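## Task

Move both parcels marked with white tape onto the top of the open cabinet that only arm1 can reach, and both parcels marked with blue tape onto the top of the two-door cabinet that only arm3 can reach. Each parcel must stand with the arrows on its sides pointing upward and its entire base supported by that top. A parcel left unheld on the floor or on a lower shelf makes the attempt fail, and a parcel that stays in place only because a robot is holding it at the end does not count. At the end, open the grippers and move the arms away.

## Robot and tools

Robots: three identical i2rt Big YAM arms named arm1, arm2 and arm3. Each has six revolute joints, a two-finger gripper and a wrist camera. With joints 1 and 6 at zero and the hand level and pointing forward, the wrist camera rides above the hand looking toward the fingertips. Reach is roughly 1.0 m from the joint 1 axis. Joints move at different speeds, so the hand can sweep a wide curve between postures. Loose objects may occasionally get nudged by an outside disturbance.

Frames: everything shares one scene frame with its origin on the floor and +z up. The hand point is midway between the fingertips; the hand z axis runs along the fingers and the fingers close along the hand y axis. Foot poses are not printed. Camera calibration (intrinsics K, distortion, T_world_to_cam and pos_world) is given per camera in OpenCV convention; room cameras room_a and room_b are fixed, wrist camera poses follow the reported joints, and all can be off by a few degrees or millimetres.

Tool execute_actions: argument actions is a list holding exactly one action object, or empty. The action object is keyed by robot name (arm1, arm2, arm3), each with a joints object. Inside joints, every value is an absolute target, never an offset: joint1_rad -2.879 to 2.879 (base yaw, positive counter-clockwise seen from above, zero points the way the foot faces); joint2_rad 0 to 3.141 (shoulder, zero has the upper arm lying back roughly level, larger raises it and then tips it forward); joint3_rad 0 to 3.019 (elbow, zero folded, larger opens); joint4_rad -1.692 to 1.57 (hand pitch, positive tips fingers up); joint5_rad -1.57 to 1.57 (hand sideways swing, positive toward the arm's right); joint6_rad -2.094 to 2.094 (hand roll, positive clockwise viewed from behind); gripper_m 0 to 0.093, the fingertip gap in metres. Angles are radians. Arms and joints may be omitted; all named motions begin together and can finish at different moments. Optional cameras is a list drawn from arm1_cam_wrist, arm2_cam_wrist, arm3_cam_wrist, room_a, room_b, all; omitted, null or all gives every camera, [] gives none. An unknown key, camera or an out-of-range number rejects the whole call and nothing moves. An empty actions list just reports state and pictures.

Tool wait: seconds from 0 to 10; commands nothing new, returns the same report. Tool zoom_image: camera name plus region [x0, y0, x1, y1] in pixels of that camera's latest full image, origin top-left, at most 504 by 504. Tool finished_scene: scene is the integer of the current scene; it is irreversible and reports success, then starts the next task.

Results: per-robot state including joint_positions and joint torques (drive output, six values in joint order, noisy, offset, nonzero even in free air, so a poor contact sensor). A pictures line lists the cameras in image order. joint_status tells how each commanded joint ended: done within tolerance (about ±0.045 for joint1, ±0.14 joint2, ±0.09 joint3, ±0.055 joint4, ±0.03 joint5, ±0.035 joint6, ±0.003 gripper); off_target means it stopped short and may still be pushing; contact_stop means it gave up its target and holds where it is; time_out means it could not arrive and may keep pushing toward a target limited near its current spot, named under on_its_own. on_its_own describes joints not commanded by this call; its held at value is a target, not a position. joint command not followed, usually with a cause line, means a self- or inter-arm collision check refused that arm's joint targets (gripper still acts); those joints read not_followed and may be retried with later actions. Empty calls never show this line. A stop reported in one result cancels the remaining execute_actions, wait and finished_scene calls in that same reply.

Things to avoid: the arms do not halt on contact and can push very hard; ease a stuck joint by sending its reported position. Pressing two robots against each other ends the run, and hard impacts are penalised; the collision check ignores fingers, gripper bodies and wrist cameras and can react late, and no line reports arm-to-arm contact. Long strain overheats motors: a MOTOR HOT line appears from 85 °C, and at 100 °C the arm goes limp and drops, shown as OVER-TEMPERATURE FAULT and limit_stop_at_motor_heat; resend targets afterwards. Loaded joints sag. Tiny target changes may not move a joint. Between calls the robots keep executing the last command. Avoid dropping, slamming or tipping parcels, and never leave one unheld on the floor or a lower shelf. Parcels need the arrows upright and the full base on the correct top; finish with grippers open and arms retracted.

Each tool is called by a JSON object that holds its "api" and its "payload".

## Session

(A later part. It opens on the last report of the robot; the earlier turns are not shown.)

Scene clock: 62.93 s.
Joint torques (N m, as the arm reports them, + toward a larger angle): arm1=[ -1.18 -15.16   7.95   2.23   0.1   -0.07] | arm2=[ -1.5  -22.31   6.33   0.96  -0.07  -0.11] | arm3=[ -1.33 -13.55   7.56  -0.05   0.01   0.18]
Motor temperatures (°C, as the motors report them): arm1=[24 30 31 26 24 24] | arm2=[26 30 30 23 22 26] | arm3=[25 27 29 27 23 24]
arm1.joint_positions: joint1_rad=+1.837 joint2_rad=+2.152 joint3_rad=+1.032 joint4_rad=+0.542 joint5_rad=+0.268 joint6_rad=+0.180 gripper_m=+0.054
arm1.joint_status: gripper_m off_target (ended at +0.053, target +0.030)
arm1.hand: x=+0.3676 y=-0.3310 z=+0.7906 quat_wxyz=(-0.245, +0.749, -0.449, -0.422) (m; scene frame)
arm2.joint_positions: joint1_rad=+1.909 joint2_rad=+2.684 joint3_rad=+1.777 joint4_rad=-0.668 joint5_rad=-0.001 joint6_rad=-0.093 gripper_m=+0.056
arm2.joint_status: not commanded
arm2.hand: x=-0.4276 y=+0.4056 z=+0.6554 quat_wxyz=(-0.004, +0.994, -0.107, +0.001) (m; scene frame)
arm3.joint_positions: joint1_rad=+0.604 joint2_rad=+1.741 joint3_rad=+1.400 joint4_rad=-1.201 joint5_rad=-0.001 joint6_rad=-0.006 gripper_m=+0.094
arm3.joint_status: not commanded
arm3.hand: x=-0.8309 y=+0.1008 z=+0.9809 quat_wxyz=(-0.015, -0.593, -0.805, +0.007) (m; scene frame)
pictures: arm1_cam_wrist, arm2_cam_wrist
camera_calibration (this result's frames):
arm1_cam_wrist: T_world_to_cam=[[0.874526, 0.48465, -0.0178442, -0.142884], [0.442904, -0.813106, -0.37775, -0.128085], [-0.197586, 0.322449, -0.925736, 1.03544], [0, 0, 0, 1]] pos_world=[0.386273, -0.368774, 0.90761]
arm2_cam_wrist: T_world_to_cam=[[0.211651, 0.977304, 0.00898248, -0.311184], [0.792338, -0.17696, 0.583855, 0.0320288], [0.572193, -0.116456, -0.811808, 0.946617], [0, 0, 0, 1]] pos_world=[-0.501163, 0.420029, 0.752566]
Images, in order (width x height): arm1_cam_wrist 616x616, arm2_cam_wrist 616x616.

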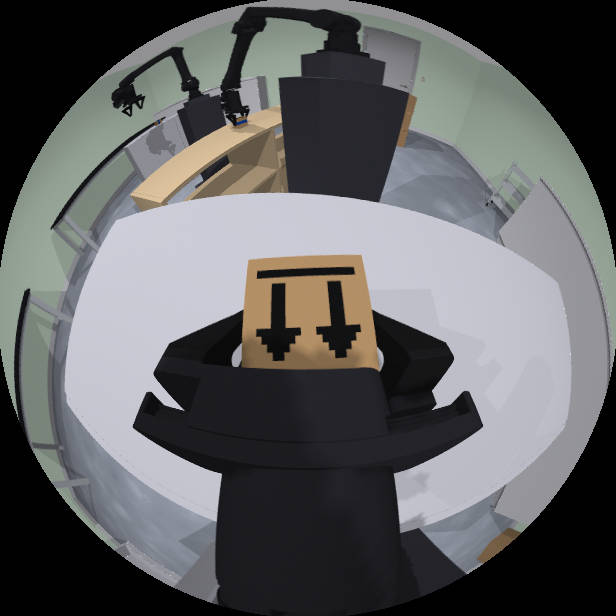

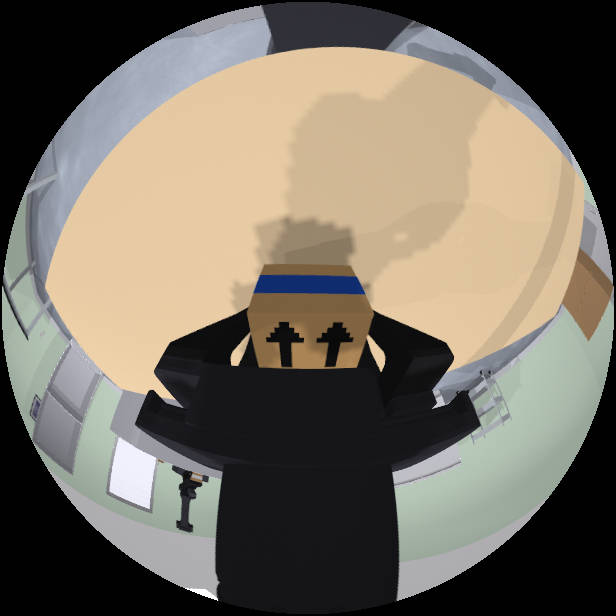

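{"api": "execute_actions", "payload": {"actions": [{"arm2":{"joints":{"joint2_rad":2.74,"joint4_rad":-0.61}},"arm1":{"joints":{"joint2_rad":1.8}}}], "cameras": ["arm2_cam_wrist"]}}

Scene clock: 66.70 s.
Joint torques (N m, as the arm reports them, + toward a larger angle): arm1=[ -1.46 -14.26   9.82   2.16   0.04  -0.07] | arm2=[ -1.57 -20.64   6.06   1.02  -0.13  -0.12] | arm3=[ -1.37 -13.48   7.58  -0.05   0.     0.17]
Motor temperatures (°C, as the motors report them): arm1=[24 30 31 26 24 24] | arm2=[26 30 30 23 22 26] | arm3=[25 27 29 27 23 24]
arm1.joint_positions: joint1_rad=+1.837 joint2_rad=+1.788 joint3_rad=+1.041 joint4_rad=+0.549 joint5_rad=+0.268 joint6_rad=+0.180 gripper_m=+0.054
arm1.joint_status: all done
arm1.hand: x=+0.3457 y=-0.3097 z=+1.0345 quat_wxyz=(-0.276, +0.645, -0.420, -0.575) (m; scene frame)
arm2.joint_positions: joint1_rad=+1.909 joint2_rad=+2.700 joint3_rad=+1.778 joint4_rad=-0.627 joint5_rad=+0.000 joint6_rad=-0.093 gripper_m=+0.055
arm2.joint_status: all done
arm2.hand: x=-0.4316 y=+0.4072 z=+0.6463 quat_wxyz=(-0.008, +0.994, -0.107, -0.012) (m; scene frame)
arm3.joint_positions: joint1_rad=+0.604 joint2_rad=+1.741 joint3_rad=+1.400 joint4_rad=-1.201 joint5_rad=-0.001 joint6_rad=-0.006 gripper_m=+0.094
arm3.joint_status: not commanded
arm3.hand: x=-0.8309 y=+0.1008 z=+0.9809 quat_wxyz=(-0.015, -0.593, -0.805, +0.007) (m; scene frame)
pictures: arm2_cam_wrist
camera_calibration (this result's frames):
arm2_cam_wrist: T_world_to_cam=[[0.211296, 0.977339, 0.0127339, -0.31438], [0.807453, -0.18188, 0.561195, 0.0638661], [0.550793, -0.108296, -0.827586, 0.939383], [0, 0, 0, 1]] pos_world=[-0.502548, 0.420603, 0.745582]
Images, in order (width x height): arm2_cam_wrist 616x616.

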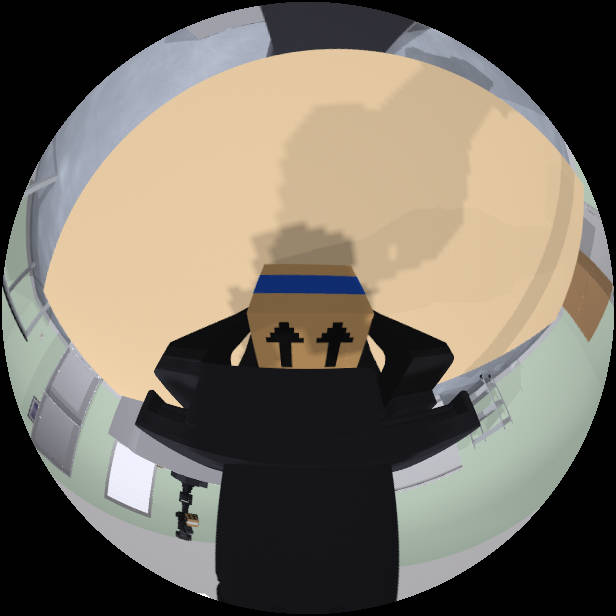

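{"api": "execute_actions", "payload": {"actions": [{"arm2":{"joints":{"joint2_rad":2.70,"gripper_m":0.093}},"arm1":{"joints":{"joint1_rad":-2.25,"joint2_rad":1.95,"joint3_rad":1.82,"joint4_rad":-1.65,"joint5_rad":0,"joint6_rad":0}}}], "cameras": ["arm1_cam_wrist","room_b"]}}

{"api": "execute_actions", "payload": {"actions": [{"arm2":{"joints":{"joint2_rad":2.2}},"arm3":{"joints":{"joint2_rad":1.7,"joint3_rad":0.9,"joint4_rad":0.9}}}], "cameras": []}}

Scene clock: 75.17 s.
Joint torques (N m, as the arm reports them, + toward a larger angle): arm1=[ -0.28 -20.92  10.6   -0.51  -0.16  -0.3 ] | arm2=[ -1.74 -23.99   6.06   0.94  -0.12  -0.1 ] | arm3=[ -1.29 -13.49   7.57  -0.04   0.01   0.18]
Motor temperatures (°C, as the motors report them): arm1=[24 30 32 26 24 24] | arm2=[26 30 30 23 22 26] | arm3=[25 27 29 27 23 24]
arm1.joint_positions: joint1_rad=-2.259 joint2_rad=+1.979 joint3_rad=+1.796 joint4_rad=-1.638 joint5_rad=+0.002 joint6_rad=+0.011 gripper_m=+0.054
arm1.joint_status: all done
arm1.hand: x=+0.7397 y=-1.3553 z=+0.9960 quat_wxyz=(+0.085, -0.751, -0.648, -0.091) (m; scene frame)
arm2.joint_positions: joint1_rad=+1.909 joint2_rad=+2.700 joint3_rad=+1.778 joint4_rad=-0.627 joint5_rad=+0.000 joint6_rad=-0.093 gripper_m=+0.093
arm2.joint_status: all done
arm2.hand: x=-0.4316 y=+0.4072 z=+0.6463 quat_wxyz=(-0.008, +0.994, -0.106, -0.012) (m; scene frame)
arm3.joint_positions: joint1_rad=+0.604 joint2_rad=+1.741 joint3_rad=+1.400 joint4_rad=-1.201 joint5_rad=-0.001 joint6_rad=-0.006 gripper_m=+0.094
arm3.joint_status: not commanded
arm3.hand: x=-0.8309 y=+0.1008 z=+0.9809 quat_wxyz=(-0.015, -0.593, -0.805, +0.007) (m; scene frame)
pictures: arm1_cam_wrist, room_b
camera_calibration (this result's frames):
arm1_cam_wrist: T_world_to_cam=[[-0.988904, 0.148558, -0.00040428, 0.937326], [0.0940186, 0.627953, 0.772552, 0.0172505], [0.115023, 0.763941, -0.634952, 1.7069], [0, 0, 0, 1]] pos_world=[0.728971, -1.45405, 1.07085]
Images, in order (width x height): arm1_cam_wrist 616x616, room_b 672x504.

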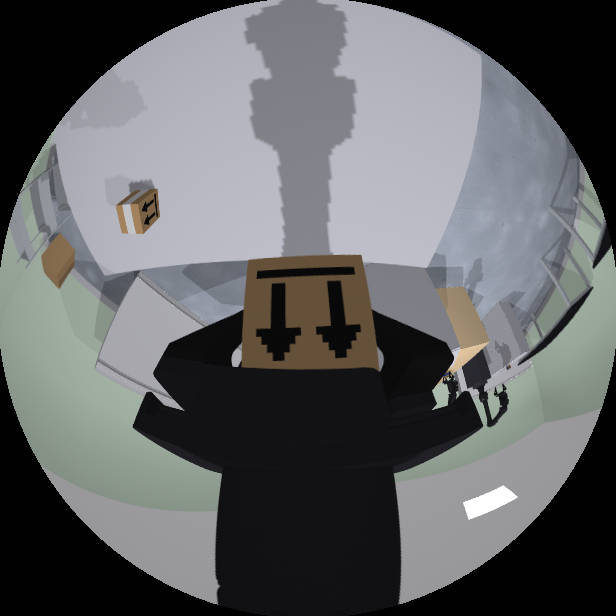

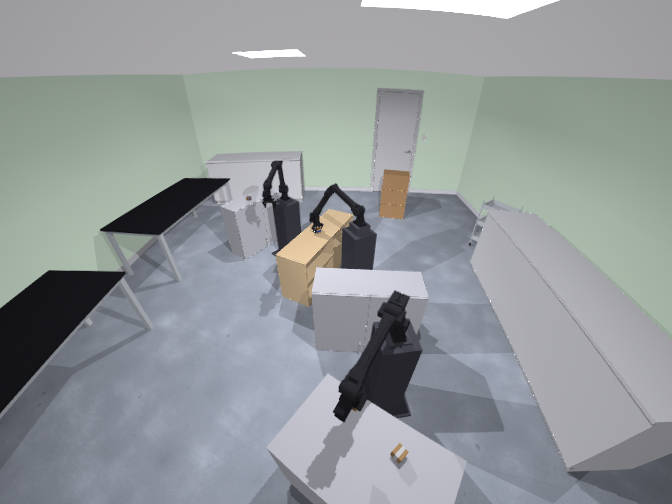

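Scene clock: 77.20 s.
Joint torques (N m, as the arm reports them, + toward a larger angle): arm1=[  0.02 -20.64  10.51  -0.39  -0.15  -0.29] | arm2=[ -1.38 -23.63   8.11   1.85  -0.11  -0.1 ] | arm3=[ -1.25 -12.31   7.07   1.87   0.02   0.18]
Motor temperatures (°C, as the motors report them): arm1=[24 30 32 26 24 24] | arm2=[26 30 30 23 22 26] | arm3=[25 27 29 27 23 24]
arm1.joint_positions: joint1_rad=-2.259 joint2_rad=+1.979 joint3_rad=+1.796 joint4_rad=-1.638 joint5_rad=+0.002 joint6_rad=+0.011 gripper_m=+0.054
arm1.joint_status: not commanded
arm1.hand: x=+0.7397 y=-1.3553 z=+0.9960 quat_wxyz=(+0.085, -0.751, -0.648, -0.091) (m; scene frame)
arm2.joint_positions: joint1_rad=+1.909 joint2_rad=+2.182 joint3_rad=+1.799 joint4_rad=-0.618 joint5_rad=+0.000 joint6_rad=-0.093 gripper_m=+0.093
arm2.joint_status: all done
arm2.hand: x=-0.5761 y=+0.4490 z=+1.0185 quat_wxyz=(-0.061, +0.954, -0.101, -0.277) (m; scene frame)
arm3.joint_positions: joint1_rad=+0.604 joint2_rad=+1.696 joint3_rad=+0.897 joint4_rad=+0.880 joint5_rad=-0.001 joint6_rad=-0.006 gripper_m=+0.094
arm3.joint_status: all done
arm3.hand: x=-0.7942 y=-0.0215 z=+1.1065 quat_wxyz=(-0.592, -0.402, -0.544, +0.438) (m; scene frame)
pictures: none
No camera images: the call's "cameras" was empty. Leave "cameras" out to get every camera's image.

{"api": "execute_actions", "payload": {"actions": [{"arm2":{"joints":{"joint1_rad":0.6,"joint2_rad":1.5}},"arm1":{"joints":{"joint2_rad":2.27,"joint4_rad":-1.6}},"arm3":{"joints":{"joint1_rad":0.9}}}], "cameras": ["arm1_cam_wrist"]}}

{"api": "execute_actions", "payload": {"actions": [{"arm3":{"joints":{"joint1_rad":1.535,"joint2_rad":2.28,"joint3_rad":0.73,"joint4_rad":0.98}}}], "cameras": ["arm3_cam_wrist"]}}

Scene clock: 85.43 s.
Joint torques (N m, as the arm reports them, + toward a larger angle): arm1=[ -0.24 -23.8    9.09  -0.39  -0.15  -0.29] | arm2=[  0.51 -13.47  10.3    2.47  -0.19  -0.08] | arm3=[ -1.83 -12.17   7.06   1.83   0.07   0.17]
Motor temperatures (°C, as the motors report them): arm1=[24 31 32 26 24 24] | arm2=[26 30 31 23 22 26] | arm3=[25 27 29 27 23 24]
arm1.joint_positions: joint1_rad=-2.259 joint2_rad=+2.308 joint3_rad=+1.796 joint4_rad=-1.602 joint5_rad=+0.002 joint6_rad=+0.011 gripper_m=+0.054
arm1.joint_status: all done
arm1.hand: x=+0.7411 y=-1.3384 z=+0.8200 quat_wxyz=(+0.180, -0.729, -0.629, -0.199) (m; scene frame)
arm2.joint_positions: joint1_rad=+0.596 joint2_rad=+1.485 joint3_rad=+1.782 joint4_rad=-0.617 joint5_rad=+0.002 joint6_rad=-0.095 gripper_m=+0.093
arm2.joint_status: all done
arm2.hand: x=+0.2024 y=+0.8616 z=+1.5182 quat_wxyz=(-0.446, +0.583, -0.558, -0.386) (m; scene frame)
arm3.joint_positions: joint1_rad=+0.912 joint2_rad=+1.696 joint3_rad=+0.897 joint4_rad=+0.880 joint5_rad=-0.002 joint6_rad=-0.006 gripper_m=+0.094
arm3.joint_status: all done
arm3.hand: x=-0.6150 y=+0.0652 z=+1.1075 quat_wxyz=(-0.653, -0.313, -0.599, +0.342) (m; scene frame)
pictures: arm1_cam_wrist
camera_calibration (this result's frames):
arm1_cam_wrist: T_world_to_cam=[[-0.988739, 0.149601, 0.00375341, 0.933968], [0.0609423, 0.379616, 0.923135, -0.288828], [0.136677, 0.912968, -0.384459, 1.56016], [0, 0, 0, 1]] pos_world=[0.727814, -1.45445, 0.862938]
Images, in order (width x height): arm1_cam_wrist 616x616.

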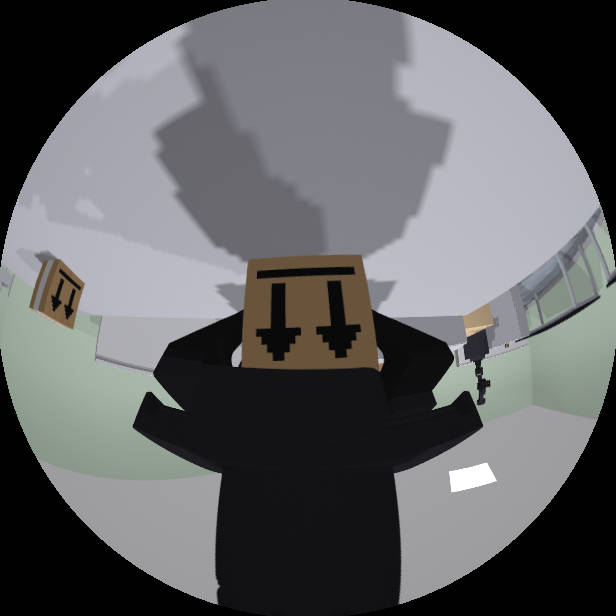

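Scene clock: 86.67 s.
Joint torques (N m, as the arm reports them, + toward a larger angle): arm1=[ -0.1  -23.45   9.18  -0.49  -0.09  -0.28] | arm2=[ -0.36 -13.78   9.99   2.37  -0.18  -0.08] | arm3=[ -1.74 -12.68   1.53   1.35   0.03   0.18]
Motor temperatures (°C, as the motors report them): arm1=[24 31 32 26 24 24] | arm2=[26 30 31 23 22 26] | arm3=[25 27 29 27 23 24]
arm1.joint_positions: joint1_rad=-2.259 joint2_rad=+2.308 joint3_rad=+1.796 joint4_rad=-1.602 joint5_rad=+0.002 joint6_rad=+0.011 gripper_m=+0.054
arm1.joint_status: not commanded
arm1.hand: x=+0.7411 y=-1.3384 z=+0.8200 quat_wxyz=(+0.180, -0.729, -0.629, -0.199) (m; scene frame)
arm2.joint_positions: joint1_rad=+0.596 joint2_rad=+1.485 joint3_rad=+1.782 joint4_rad=-0.617 joint5_rad=+0.002 joint6_rad=-0.095 gripper_m=+0.093
arm2.joint_status: not commanded
arm2.hand: x=+0.2024 y=+0.8616 z=+1.5182 quat_wxyz=(-0.446, +0.583, -0.558, -0.386) (m; scene frame)
arm3.joint_positions: joint1_rad=+1.540 joint2_rad=+2.273 joint3_rad=+0.731 joint4_rad=+0.971 joint5_rad=-0.002 joint6_rad=-0.006 gripper_m=+0.094
arm3.joint_status: all done
arm3.hand: x=-0.4755 y=+0.4200 z=+0.7247 quat_wxyz=(-0.475, -0.145, -0.864, +0.081) (m; scene frame)
pictures: arm3_cam_wrist
camera_calibration (this result's frames):
arm3_cam_wrist: T_world_to_cam=[[-0.331563, -0.943287, 0.0165933, 0.224532], [-0.881318, 0.303408, -0.362246, -0.284817], [0.336668, -0.134731, -0.931935, 1.01523], [0, 0, 0, 1]] pos_world=[-0.518363, 0.434997, 0.839227]
Images, in order (width x height): arm3_cam_wrist 616x616.

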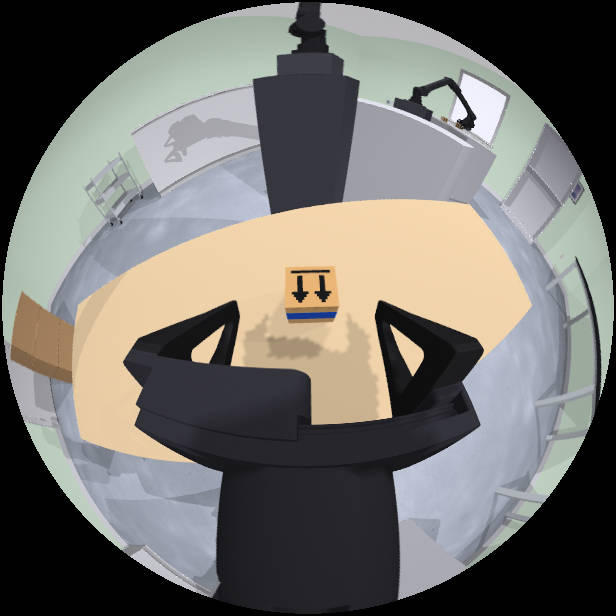

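{"api": "execute_actions", "payload": {"actions": []}}

Scene clock: 93.00 s.
Joint torques (N m, as the arm reports them, + toward a larger angle): arm1=[  0.1  -23.23   9.11  -0.45  -0.13  -0.26] | arm2=[ -0.64 -13.43   9.96   2.35  -0.24  -0.07] | arm3=[ -1.43 -12.74   1.67   1.44   0.03   0.17]
Motor temperatures (°C, as the motors report them): arm1=[24 31 32 26 24 24] | arm2=[26 30 31 23 22 26] | arm3=[25 27 28 27 23 24]
arm1.joint_positions: joint1_rad=-2.259 joint2_rad=+2.308 joint3_rad=+1.796 joint4_rad=-1.602 joint5_rad=+0.002 joint6_rad=+0.011 gripper_m=+0.054
arm1.joint_status: not commanded
arm1.hand: x=+0.7411 y=-1.3384 z=+0.8200 quat_wxyz=(+0.180, -0.729, -0.629, -0.199) (m; scene frame)
arm2.joint_positions: joint1_rad=+0.596 joint2_rad=+1.485 joint3_rad=+1.782 joint4_rad=-0.617 joint5_rad=+0.002 joint6_rad=-0.095 gripper_m=+0.093
arm2.joint_status: not commanded
arm2.hand: x=+0.2024 y=+0.8616 z=+1.5182 quat_wxyz=(-0.446, +0.583, -0.558, -0.386) (m; scene frame)
arm3.joint_positions: joint1_rad=+1.540 joint2_rad=+2.273 joint3_rad=+0.731 joint4_rad=+0.971 joint5_rad=-0.002 joint6_rad=-0.006 gripper_m=+0.094
arm3.joint_status: all done
arm3.hand: x=-0.4755 y=+0.4200 z=+0.7247 quat_wxyz=(-0.475, -0.145, -0.864, +0.081) (m; scene frame)
pictures: arm1_cam_wrist, arm2_cam_wrist, arm3_cam_wrist, room_a, room_b
camera_calibration (this result's frames):
arm1_cam_wrist: T_world_to_cam=[[-0.988739, 0.149601, 0.00375341, 0.933968], [0.0609423, 0.379616, 0.923135, -0.288828], [0.136677, 0.912968, -0.384459, 1.56016], [0, 0, 0, 1]] pos_world=[0.727814, -1.45445, 0.862938]
arm2_cam_wrist: T_world_to_cam=[[0.995687, -0.0213698, 0.0902787, -0.319554], [0.0366373, -0.803441, -0.594256, 1.59109], [0.0852327, 0.595001, -0.799193, 0.806062], [0, 0, 0, 1]] pos_world=[0.191179, 0.791913, 1.61856]
arm3_cam_wrist: T_world_to_cam=[[-0.331563, -0.943287, 0.0165933, 0.224532], [-0.881318, 0.303408, -0.362246, -0.284817], [0.336668, -0.134731, -0.931935, 1.01523], [0, 0, 0, 1]] pos_world=[-0.518363, 0.434997, 0.839227]
Images, in order (width x height): arm1_cam_wrist 616x616, arm2_cam_wrist 616x616, arm3_cam_wrist 616x616, room_a 672x504, room_b 672x504.

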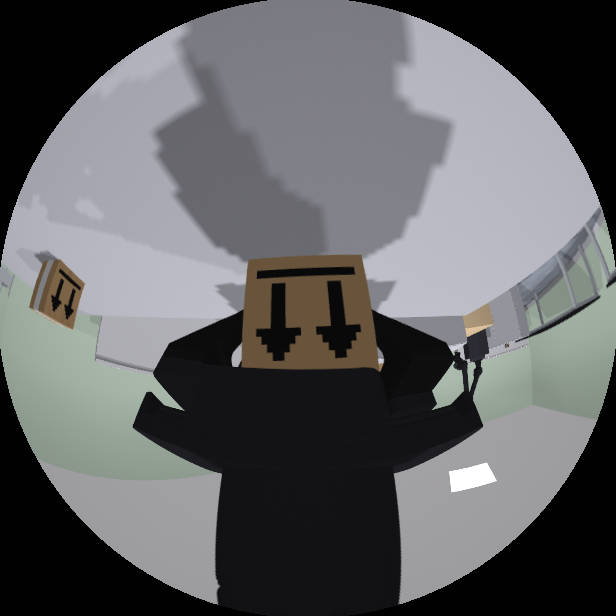

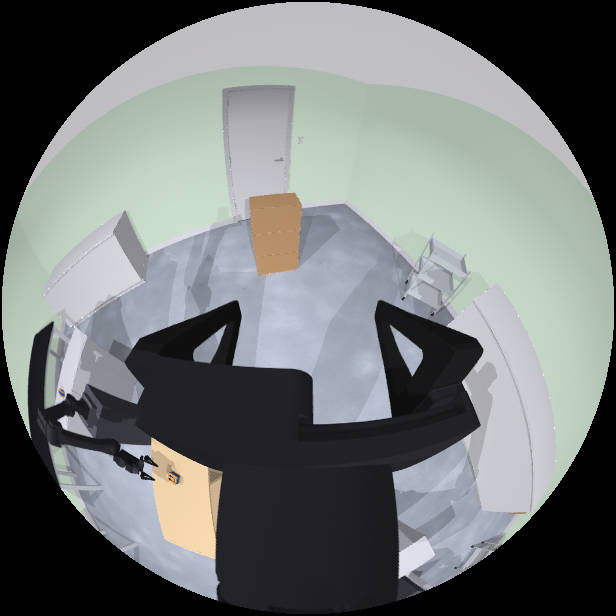

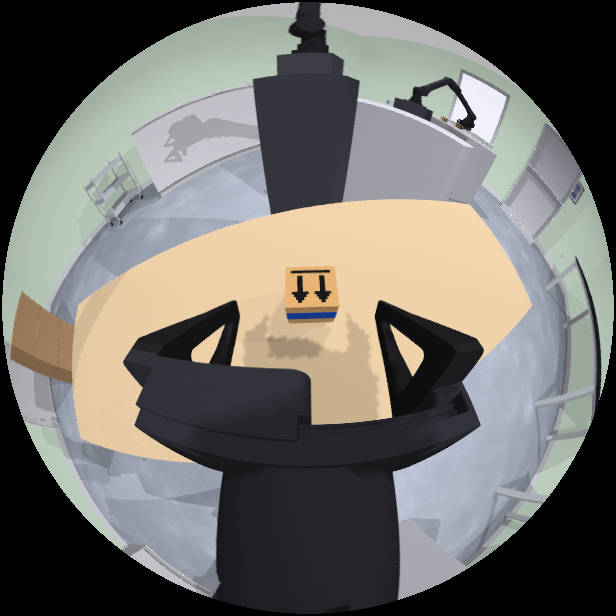

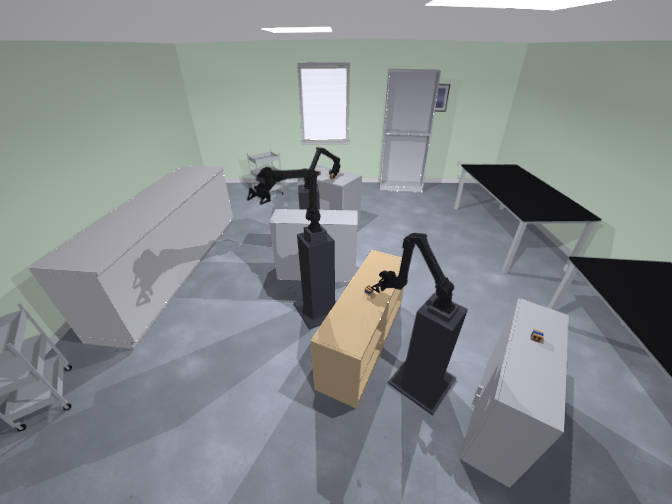

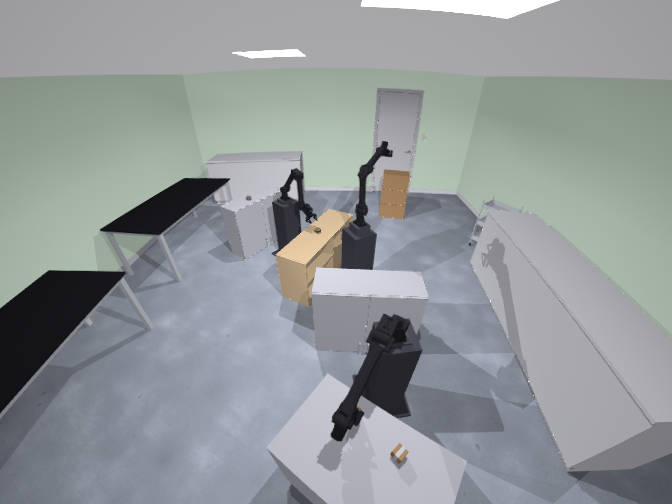

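{"api": "execute_actions", "payload": {"actions": [{"arm1":{"joints":{"joint2_rad":2.345,"joint4_rad":-1.59}},"arm3":{"joints":{"joint2_rad":2.49,"joint3_rad":0.99,"joint4_rad":0.95}}}], "cameras": ["arm1_cam_wrist","arm3_cam_wrist"]}}

Scene clock: 98.27 s.
Joint torques (N m, as the arm reports them, + toward a larger angle): arm1=[  0.48 -19.34   8.88  -0.34  -0.14  -0.29] | arm2=[ -0.15 -12.97  10.06   2.45  -0.21  -0.1 ] | arm3=[ -1.44 -14.7    3.15   0.83   0.03   0.17]
Motor temperatures (°C, as the motors report them): arm1=[24 32 32 26 24 24] | arm2=[26 30 32 23 22 26] | arm3=[25 27 27 27 23 24]
arm1.joint_positions: joint1_rad=-2.259 joint2_rad=+2.331 joint3_rad=+1.796 joint4_rad=-1.597 joint5_rad=+0.002 joint6_rad=+0.011 gripper_m=+0.054
arm1.joint_status: all done
arm1.hand: x=+0.7414 y=-1.3357 z=+0.8077 quat_wxyz=(+0.186, -0.727, -0.628, -0.206) (m; scene frame)
arm2.joint_positions: joint1_rad=+0.596 joint2_rad=+1.485 joint3_rad=+1.782 joint4_rad=-0.617 joint5_rad=+0.002 joint6_rad=-0.095 gripper_m=+0.093
arm2.joint_status: not commanded
arm2.hand: x=+0.2024 y=+0.8616 z=+1.5182 quat_wxyz=(-0.446, +0.583, -0.558, -0.386) (m; scene frame)
arm3.joint_positions: joint1_rad=+1.540 joint2_rad=+2.482 joint3_rad=+0.973 joint4_rad=+0.960 joint5_rad=-0.002 joint6_rad=-0.006 gripper_m=+0.094
arm3.joint_status: all done
arm3.hand: x=-0.4187 y=+0.4000 z=+0.6633 quat_wxyz=(-0.484, -0.144, -0.859, +0.083) (m; scene frame)
pictures: arm1_cam_wrist, arm3_cam_wrist
camera_calibration (this result's frames):
arm1_cam_wrist: T_world_to_cam=[[-0.988735, 0.149625, 0.0040098, 0.93373], [0.0587794, 0.363503, 0.929737, -0.303747], [0.137654, 0.919499, -0.368203, 1.54773], [0, 0, 0, 1]] pos_world=[0.728014, -1.45243, 0.84854]
arm3_cam_wrist: T_world_to_cam=[[-0.331924, -0.94316, 0.0165872, 0.225401], [-0.873537, 0.300689, -0.382778, -0.23296], [0.356034, -0.141543, -0.923691, 0.941612], [0, 0, 0, 1]] pos_world=[-0.463929, 0.415916, 0.776848]
Images, in order (width x height): arm1_cam_wrist 616x616, arm3_cam_wrist 616x616.

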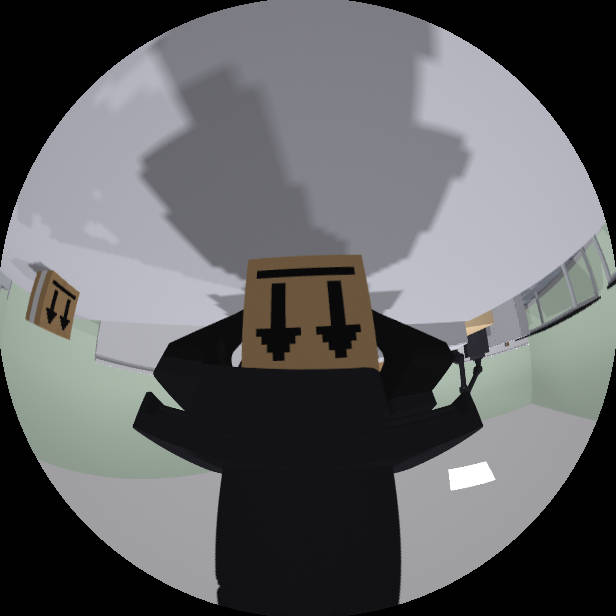

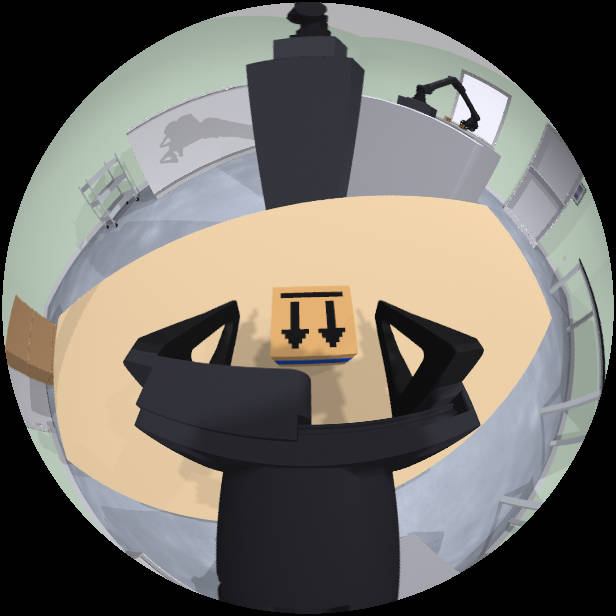

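{"api": "execute_actions", "payload": {"actions": [{"arm1":{"joints":{"joint2_rad":2.37}},"arm3":{"joints":{"joint2_rad":2.565,"joint3_rad":1.04}}}], "cameras": ["arm1_cam_wrist","arm3_cam_wrist"]}}

Scene clock: 101.30 s.
Joint torques (N m, as the arm reports them, + toward a larger angle): arm1=[  0.46 -17.36   8.97  -0.34  -0.11  -0.29] | arm2=[ -0.43 -13.42  10.01   2.51  -0.2   -0.08] | arm3=[ -1.33 -14.56   2.43   0.81   0.04   0.17]
Motor temperatures (°C, as the motors report them): arm1=[24 32 32 26 24 24] | arm2=[26 29 32 23 22 26] | arm3=[25 27 27 27 23 24]
arm1.joint_positions: joint1_rad=-2.259 joint2_rad=+2.336 joint3_rad=+1.796 joint4_rad=-1.597 joint5_rad=+0.002 joint6_rad=+0.011 gripper_m=+0.054
arm1.joint_status: all done
arm1.hand: x=+0.7415 y=-1.3347 z=+0.8052 quat_wxyz=(+0.188, -0.727, -0.627, -0.208) (m; scene frame)
arm2.joint_positions: joint1_rad=+0.596 joint2_rad=+1.485 joint3_rad=+1.782 joint4_rad=-0.617 joint5_rad=+0.002 joint6_rad=-0.095 gripper_m=+0.093
arm2.joint_status: not commanded
arm2.hand: x=+0.2024 y=+0.8616 z=+1.5182 quat_wxyz=(-0.446, +0.583, -0.558, -0.386) (m; scene frame)
arm3.joint_positions: joint1_rad=+1.540 joint2_rad=+2.549 joint3_rad=+1.032 joint4_rad=+0.960 joint5_rad=-0.002 joint6_rad=-0.006 gripper_m=+0.094
arm3.joint_status: all done
arm3.hand: x=-0.4116 y=+0.3976 z=+0.6387 quat_wxyz=(-0.481, -0.144, -0.861, +0.082) (m; scene frame)
pictures: arm1_cam_wrist, arm3_cam_wrist
camera_calibration (this result's frames):
arm1_cam_wrist: T_world_to_cam=[[-0.988733, 0.149631, 0.00408792, 0.933658], [0.0581177, 0.358576, 0.93169, -0.309464], [0.137944, 0.92143, -0.363233, 1.5443], [0, 0, 0, 1]] pos_world=[0.728098, -1.4517, 0.845447]
arm3_cam_wrist: T_world_to_cam=[[-0.331805, -0.943202, 0.0165901, 0.225894], [-0.876133, 0.301597, -0.376072, -0.241155], [0.349709, -0.139318, -0.926442, 0.914243], [0, 0, 0, 1]] pos_world=[-0.45605, 0.413165, 0.752554]
Images, in order (width x height): arm1_cam_wrist 616x616, arm3_cam_wrist 616x616.

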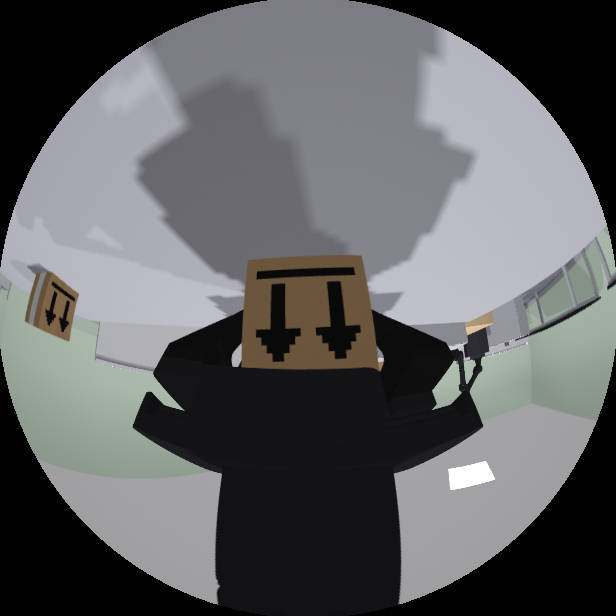

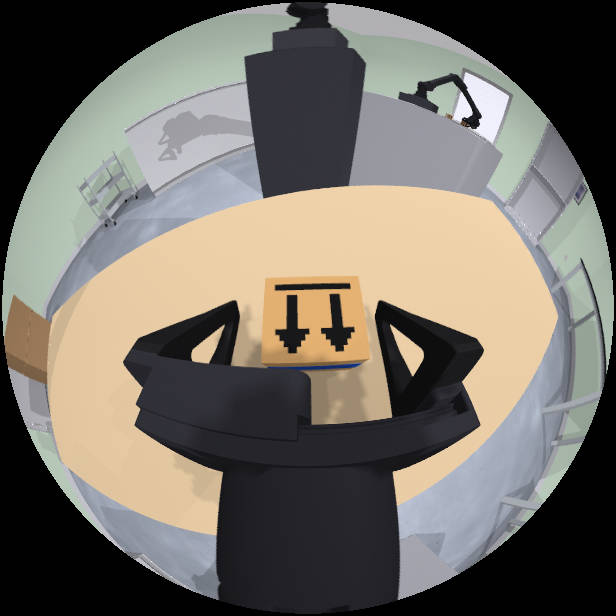

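{"api": "execute_actions", "payload": {"actions": [{"arm1":{"joints":{"joint2_rad":2.336,"gripper_m":0.093}},"arm3":{"joints":{"joint2_rad":2.615,"joint3_rad":1.07}}}], "cameras": ["arm1_cam_wrist","arm3_cam_wrist"]}}

Scene clock: 104.80 s.
Joint torques (N m, as the arm reports them, + toward a larger angle): arm1=[  0.01 -20.14   9.09  -0.24  -0.15  -0.29] | arm2=[ -0.11 -13.28  10.02   2.47  -0.21  -0.08] | arm3=[ -1.37 -14.62   2.54   0.77   0.03   0.18]
Motor temperatures (°C, as the motors report them): arm1=[24 31 32 26 24 24] | arm2=[26 29 32 23 22 26] | arm3=[25 27 27 27 23 24]
arm1.joint_positions: joint1_rad=-2.259 joint2_rad=+2.336 joint3_rad=+1.796 joint4_rad=-1.597 joint5_rad=+0.002 joint6_rad=+0.010 gripper_m=+0.093
arm1.joint_status: all done
arm1.hand: x=+0.7414 y=-1.3347 z=+0.8052 quat_wxyz=(+0.188, -0.727, -0.627, -0.207) (m; scene frame)
arm2.joint_positions: joint1_rad=+0.596 joint2_rad=+1.485 joint3_rad=+1.782 joint4_rad=-0.617 joint5_rad=+0.002 joint6_rad=-0.095 gripper_m=+0.093
arm2.joint_status: not commanded
arm2.hand: x=+0.2024 y=+0.8616 z=+1.5182 quat_wxyz=(-0.446, +0.583, -0.558, -0.386) (m; scene frame)
arm3.joint_positions: joint1_rad=+1.540 joint2_rad=+2.598 joint3_rad=+1.059 joint4_rad=+0.960 joint5_rad=-0.002 joint6_rad=-0.006 gripper_m=+0.094
arm3.joint_status: all done
arm3.hand: x=-0.4156 y=+0.3990 z=+0.6161 quat_wxyz=(-0.472, -0.145, -0.866, +0.081) (m; scene frame)
pictures: arm1_cam_wrist, arm3_cam_wrist
camera_calibration (this result's frames):
arm1_cam_wrist: T_world_to_cam=[[-0.988812, 0.14911, 0.00420474, 0.932861], [0.0580362, 0.358589, 0.93169, -0.309387], [0.137417, 0.92151, -0.363231, 1.54479], [0, 0, 0, 1]] pos_world=[0.728099, -1.4517, 0.845446]
arm3_cam_wrist: T_world_to_cam=[[-0.331438, -0.943331, 0.0165935, 0.226484], [-0.883901, 0.304311, -0.355124, -0.270769], [0.32995, -0.132369, -0.934672, 0.889016], [0, 0, 0, 1]] pos_world=[-0.457599, 0.413726, 0.731023]
Images, in order (width x height): arm1_cam_wrist 616x616, arm3_cam_wrist 616x616.

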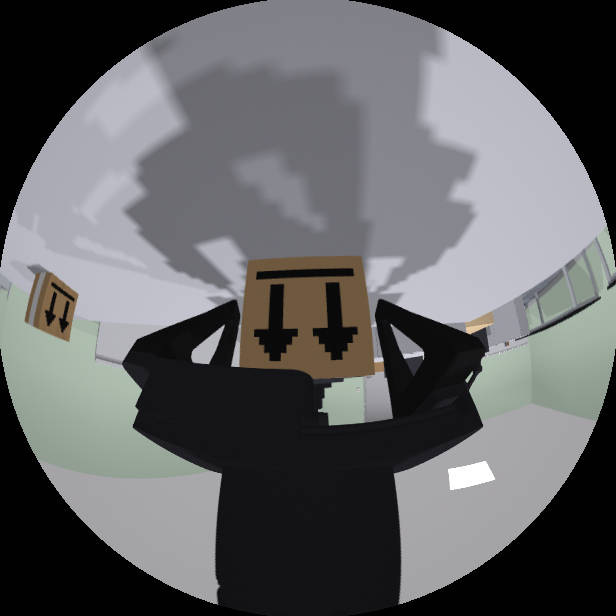

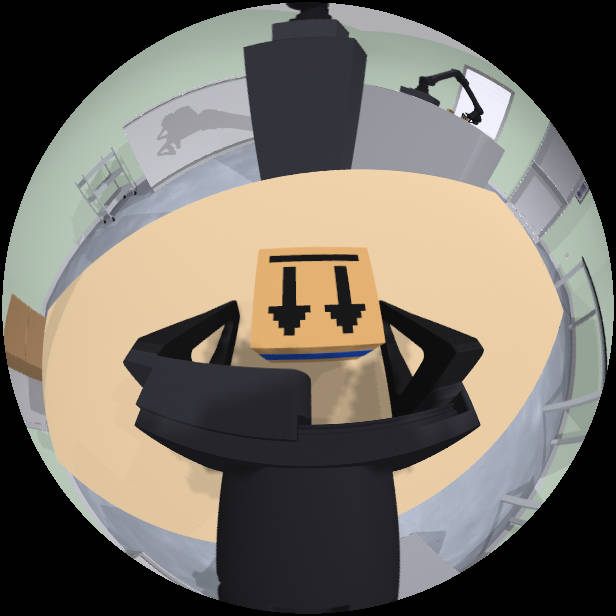

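{"api": "execute_actions", "payload": {"actions": [{"arm1":{"joints":{"joint2_rad":1.9}},"arm3":{"joints":{"joint3_rad":1.09}}}], "cameras": []}}

{"api": "execute_actions", "payload": {"actions": [{"arm3":{"joints":{"gripper_m":0.03}}}], "cameras": ["arm1_cam_wrist","arm3_cam_wrist"]}}

{"api": "execute_actions", "payload": {"actions": [{"arm3":{"joints":{"joint2_rad":1.8}}}], "cameras": ["arm3_cam_wrist"]}}

Scene clock: 108.57 s.
Joint torques (N m, as the arm reports them, + toward a larger angle): arm1=[  0.31 -16.33   9.94   0.39  -0.12  -0.3 ] | arm2=[ -0.6  -13.54  10.08   2.41  -0.21  -0.07] | arm3=[ -1.47 -14.84   2.88   0.82   0.04   0.17]
Motor temperatures (°C, as the motors report them): arm1=[24 31 32 26 24 24] | arm2=[26 29 32 23 22 26] | arm3=[25 27 27 27 23 24]
arm1.joint_positions: joint1_rad=-2.259 joint2_rad=+1.891 joint3_rad=+1.808 joint4_rad=-1.593 joint5_rad=+0.002 joint6_rad=+0.010 gripper_m=+0.093
arm1.joint_status: all done
arm1.hand: x=+0.7384 y=-1.3663 z=+1.0448 quat_wxyz=(+0.038, -0.756, -0.653, -0.037) (m; scene frame)
arm2.joint_positions: joint1_rad=+0.596 joint2_rad=+1.485 joint3_rad=+1.782 joint4_rad=-0.617 joint5_rad=+0.002 joint6_rad=-0.095 gripper_m=+0.093
arm2.joint_status: not commanded
arm2.hand: x=+0.2024 y=+0.8616 z=+1.5182 quat_wxyz=(-0.446, +0.583, -0.558, -0.386) (m; scene frame)
arm3.joint_positions: joint1_rad=+1.540 joint2_rad=+2.598 joint3_rad=+1.075 joint4_rad=+0.960 joint5_rad=-0.002 joint6_rad=-0.006 gripper_m=+0.094
arm3.joint_status: all done
arm3.hand: x=-0.4078 y=+0.3963 z=+0.6197 quat_wxyz=(-0.479, -0.144, -0.862, +0.082) (m; scene frame)
pictures: none
No camera images: the call's "cameras" was empty. Leave "cameras" out to get every camera's image.

Scene clock: 109.20 s.
Joint torques (N m, as the arm reports them, + toward a larger angle): arm1=[  0.38 -16.7   10.02   0.38  -0.14  -0.26] | arm2=[ -0.63 -13.09  10.08   2.51  -0.19  -0.06] | arm3=[ -1.02 -14.71   2.89   0.83   0.02   0.18]
Motor temperatures (°C, as the motors report them): arm1=[24 31 32 26 24 24] | arm2=[26 29 32 23 22 26] | arm3=[25 27 27 27 23 24]
arm1.joint_positions: joint1_rad=-2.259 joint2_rad=+1.891 joint3_rad=+1.808 joint4_rad=-1.593 joint5_rad=+0.002 joint6_rad=+0.010 gripper_m=+0.093
arm1.joint_status: not commanded
arm1.hand: x=+0.7384 y=-1.3663 z=+1.0448 quat_wxyz=(+0.038, -0.756, -0.653, -0.037) (m; scene frame)
arm2.joint_positions: joint1_rad=+0.596 joint2_rad=+1.485 joint3_rad=+1.782 joint4_rad=-0.617 joint5_rad=+0.002 joint6_rad=-0.095 gripper_m=+0.093
arm2.joint_status: not commanded
arm2.hand: x=+0.2024 y=+0.8616 z=+1.5182 quat_wxyz=(-0.446, +0.583, -0.558, -0.386) (m; scene frame)
arm3.joint_positions: joint1_rad=+1.540 joint2_rad=+2.598 joint3_rad=+1.075 joint4_rad=+0.960 joint5_rad=-0.001 joint6_rad=-0.006 gripper_m=+0.055
arm3.joint_status: gripper_m off_target (ended at +0.055, target +0.030)
arm3.hand: x=-0.4078 y=+0.3962 z=+0.6197 quat_wxyz=(-0.478, -0.144, -0.862, +0.082) (m; scene frame)
pictures: arm1_cam_wrist, arm3_cam_wrist
camera_calibration (this result's frames):
arm1_cam_wrist: T_world_to_cam=[[-0.989105, 0.147198, -0.00195775, 0.937599], [0.107568, 0.731762, 0.673018, 0.222448], [0.100499, 0.665475, -0.739623, 1.73199], [0, 0, 0, 1]] pos_world=[0.729392, -1.45339, 1.13314]
arm3_cam_wrist: T_world_to_cam=[[-0.332004, -0.943129, 0.0167936, 0.225921], [-0.878344, 0.302609, -0.370054, -0.249607], [0.343927, -0.13761, -0.928858, 0.893636], [0, 0, 0, 1]] pos_world=[-0.451579, 0.411579, 0.733899]
Images, in order (width x height): arm1_cam_wrist 616x616, arm3_cam_wrist 616x616.

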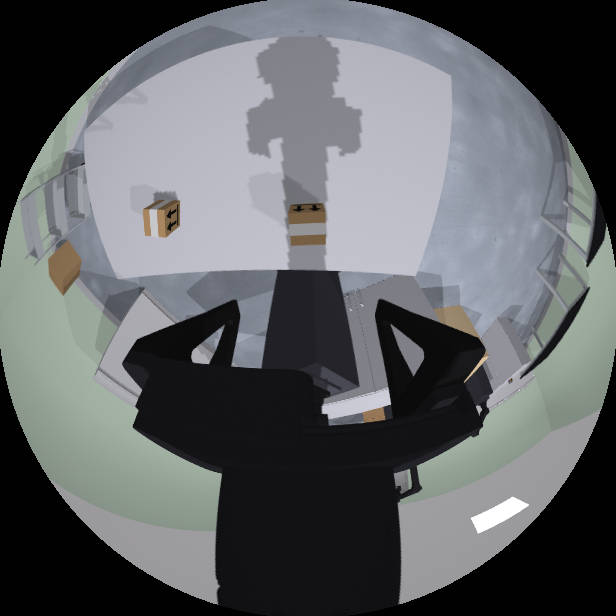

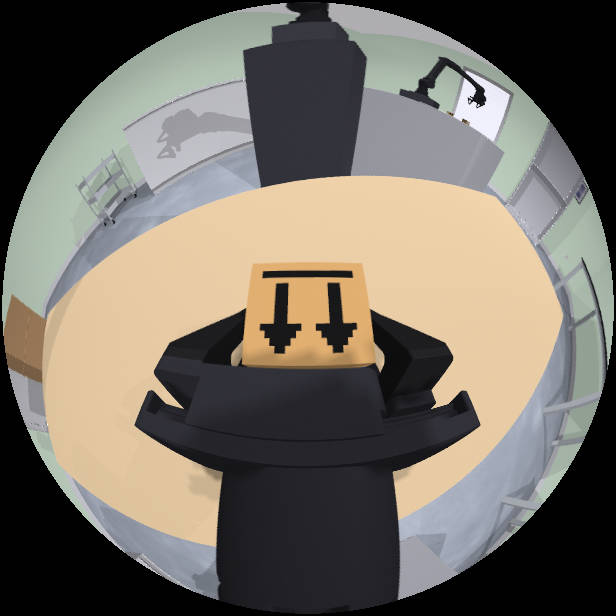

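Scene clock: 110.70 s.
Joint torques (N m, as the arm reports them, + toward a larger angle): arm1=[  0.26 -16.59  10.03   0.38  -0.14  -0.27] | arm2=[ -0.26 -12.97  10.03   2.46  -0.19  -0.08] | arm3=[ -1.46 -12.95   8.18   1.1    0.03   0.18]
Motor temperatures (°C, as the motors report them): arm1=[24 31 32 26 24 24] | arm2=[26 29 32 23 22 26] | arm3=[25 27 27 27 23 24]
arm1.joint_positions: joint1_rad=-2.259 joint2_rad=+1.891 joint3_rad=+1.808 joint4_rad=-1.593 joint5_rad=+0.002 joint6_rad=+0.010 gripper_m=+0.093
arm1.joint_status: not commanded
arm1.hand: x=+0.7384 y=-1.3663 z=+1.0448 quat_wxyz=(+0.038, -0.756, -0.653, -0.037) (m; scene frame)
arm2.joint_positions: joint1_rad=+0.596 joint2_rad=+1.485 joint3_rad=+1.782 joint4_rad=-0.617 joint5_rad=+0.002 joint6_rad=-0.095 gripper_m=+0.093
arm2.joint_status: not commanded
arm2.hand: x=+0.2024 y=+0.8616 z=+1.5182 quat_wxyz=(-0.446, +0.583, -0.558, -0.386) (m; scene frame)
arm3.joint_positions: joint1_rad=+1.540 joint2_rad=+1.782 joint3_rad=+1.076 joint4_rad=+0.948 joint5_rad=-0.001 joint6_rad=-0.006 gripper_m=+0.055
arm3.joint_status: all done
arm3.hand: x=-0.3260 y=+0.3670 z=+1.1629 quat_wxyz=(-0.778, -0.101, -0.605, +0.134) (m; scene frame)
pictures: arm3_cam_wrist
camera_calibration (this result's frames):
arm3_cam_wrist: T_world_to_cam=[[-0.343755, -0.938995, 0.0110098, 0.217842], [-0.356657, 0.119704, -0.926535, 0.916399], [0.868693, -0.322427, -0.376048, 0.962091], [0, 0, 0, 1]] pos_world=[-0.434038, 0.40506, 1.20847]
Images, in order (width x height): arm3_cam_wrist 616x616.

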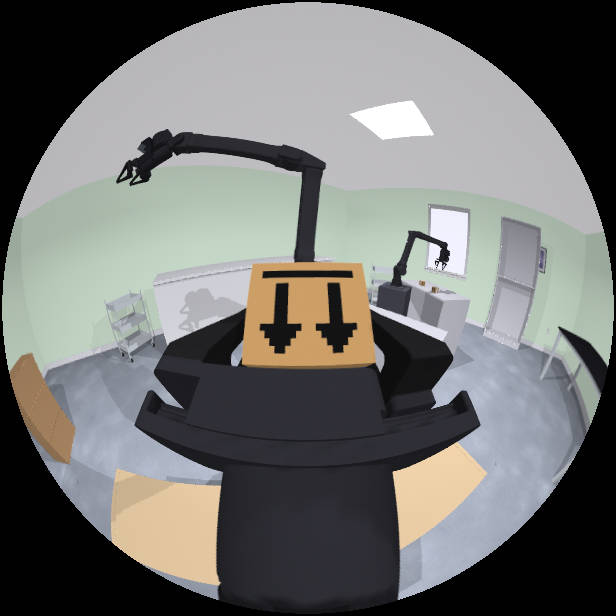

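{"api": "execute_actions", "payload": {"actions": [{"arm3":{"joints":{"joint1_rad":-1.5,"joint2_rad":2.1,"joint3_rad":1.95,"joint4_rad":-1.62}}}], "cameras": ["arm3_cam_wrist","room_a"]}}

Scene clock: 115.70 s.
Joint torques (N m, as the arm reports them, + toward a larger angle): arm1=[  0.15 -16.7    9.94   0.35  -0.17  -0.3 ] | arm2=[ -0.3  -13.25  10.06   2.45  -0.24  -0.07] | arm3=[ -0.31 -19.4    8.65  -0.87  -0.14   0.17]
Motor temperatures (°C, as the motors report them): arm1=[24 31 32 26 24 24] | arm2=[26 29 32 23 22 26] | arm3=[25 27 28 27 23 24]
arm1.joint_positions: joint1_rad=-2.259 joint2_rad=+1.891 joint3_rad=+1.808 joint4_rad=-1.593 joint5_rad=+0.002 joint6_rad=+0.010 gripper_m=+0.093
arm1.joint_status: not commanded
arm1.hand: x=+0.7384 y=-1.3663 z=+1.0448 quat_wxyz=(+0.038, -0.756, -0.653, -0.037) (m; scene frame)
arm2.joint_positions: joint1_rad=+0.596 joint2_rad=+1.485 joint3_rad=+1.782 joint4_rad=-0.617 joint5_rad=+0.002 joint6_rad=-0.095 gripper_m=+0.093
arm2.joint_status: not commanded
arm2.hand: x=+0.2024 y=+0.8616 z=+1.5182 quat_wxyz=(-0.446, +0.583, -0.558, -0.386) (m; scene frame)
arm3.joint_positions: joint1_rad=-1.512 joint2_rad=+2.104 joint3_rad=+1.933 joint4_rad=-1.608 joint5_rad=+0.002 joint6_rad=-0.005 gripper_m=+0.055
arm3.joint_status: all done
arm3.hand: x=-1.5624 y=+0.7462 z=+0.9733 quat_wxyz=(-0.012, -0.987, +0.121, -0.106) (m; scene frame)
pictures: arm3_cam_wrist, room_a
camera_calibration (this result's frames):
arm3_cam_wrist: T_world_to_cam=[[0.229695, 0.973208, 0.0103414, -0.379291], [0.640934, -0.159252, 0.750895, 0.388587], [0.732423, -0.165849, -0.660341, 2.034], [0, 0, 0, 1]] pos_world=[-1.65169, 0.768349, 1.05527]
Images, in order (width x height): arm3_cam_wrist 616x616, room_a 672x504.

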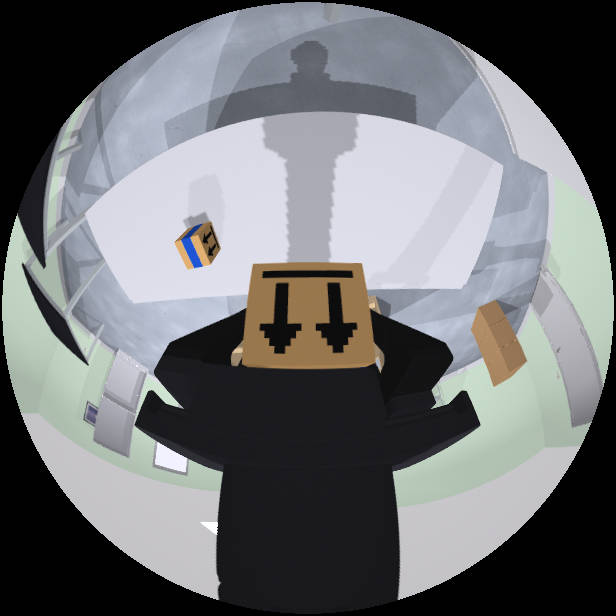

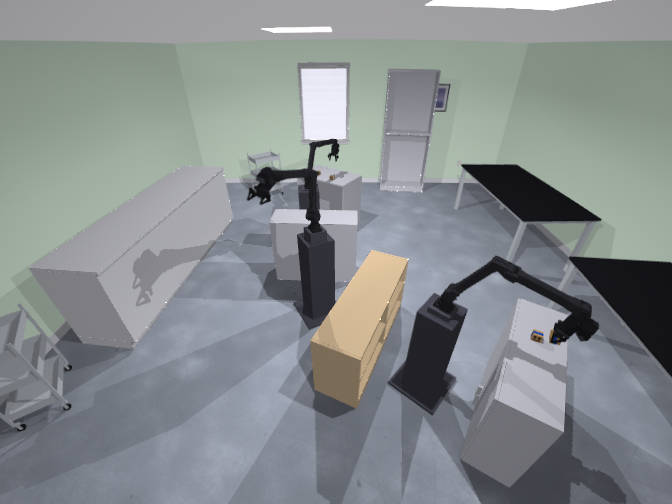

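{"api": "execute_actions", "payload": {"actions": [{"arm3":{"joints":{"joint2_rad":2.38}}}], "cameras": ["arm3_cam_wrist","room_a"]}}

Scene clock: 119.50 s.
Joint torques (N m, as the arm reports them, + toward a larger angle): arm1=[ -0.14 -17.03   9.99   0.39  -0.14  -0.28] | arm2=[ -0.21 -13.53   9.95   2.28  -0.22  -0.07] | arm3=[ -0.31 -20.69   7.61  -1.29  -0.15   0.18]
Motor temperatures (°C, as the motors report them): arm1=[24 31 32 26 24 24] | arm2=[26 29 33 23 22 26] | arm3=[25 28 28 27 23 24]
arm1.joint_positions: joint1_rad=-2.259 joint2_rad=+1.891 joint3_rad=+1.808 joint4_rad=-1.593 joint5_rad=+0.002 joint6_rad=+0.010 gripper_m=+0.093
arm1.joint_status: not commanded
arm1.hand: x=+0.7384 y=-1.3663 z=+1.0448 quat_wxyz=(+0.038, -0.756, -0.653, -0.037) (m; scene frame)
arm2.joint_positions: joint1_rad=+0.596 joint2_rad=+1.485 joint3_rad=+1.782 joint4_rad=-0.617 joint5_rad=+0.002 joint6_rad=-0.095 gripper_m=+0.093
arm2.joint_status: not commanded
arm2.hand: x=+0.2024 y=+0.8616 z=+1.5182 quat_wxyz=(-0.446, +0.583, -0.558, -0.386) (m; scene frame)
arm3.joint_positions: joint1_rad=-1.512 joint2_rad=+2.382 joint3_rad=+1.933 joint4_rad=-1.610 joint5_rad=+0.002 joint6_rad=-0.005 gripper_m=+0.055
arm3.joint_status: all done
arm3.hand: x=-1.5358 y=+0.7394 z=+0.8160 quat_wxyz=(-0.030, -0.962, +0.117, -0.243) (m; scene frame)
pictures: arm3_cam_wrist, room_a
camera_calibration (this result's frames):
arm3_cam_wrist: T_world_to_cam=[[0.227594, 0.973742, 0.00531827, -0.37675], [0.414858, -0.101904, 0.904162, -0.0261045], [0.880962, -0.203576, -0.427157, 1.97527], [0, 0, 0, 1]] pos_world=[-1.64356, 0.766314, 0.869357]
Images, in order (width x height): arm3_cam_wrist 616x616, room_a 672x504.

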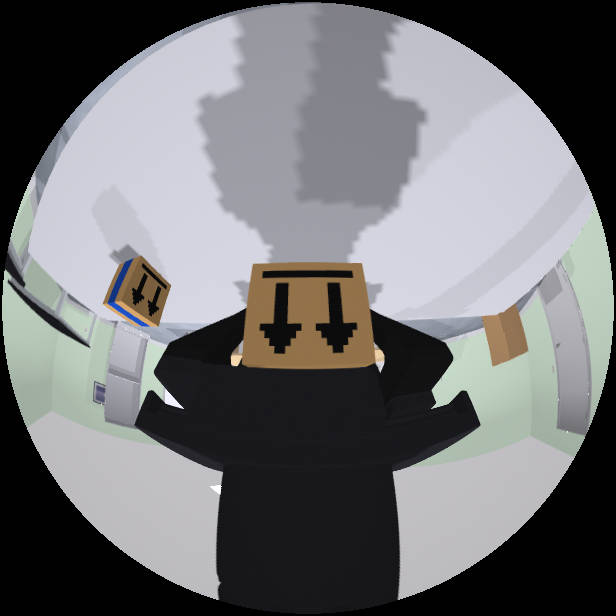

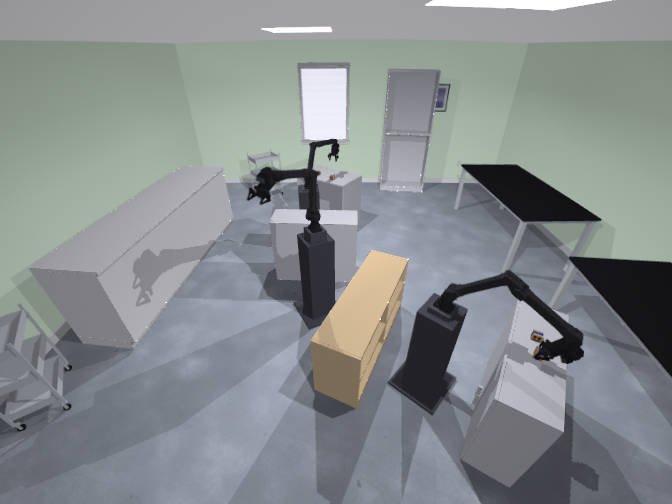

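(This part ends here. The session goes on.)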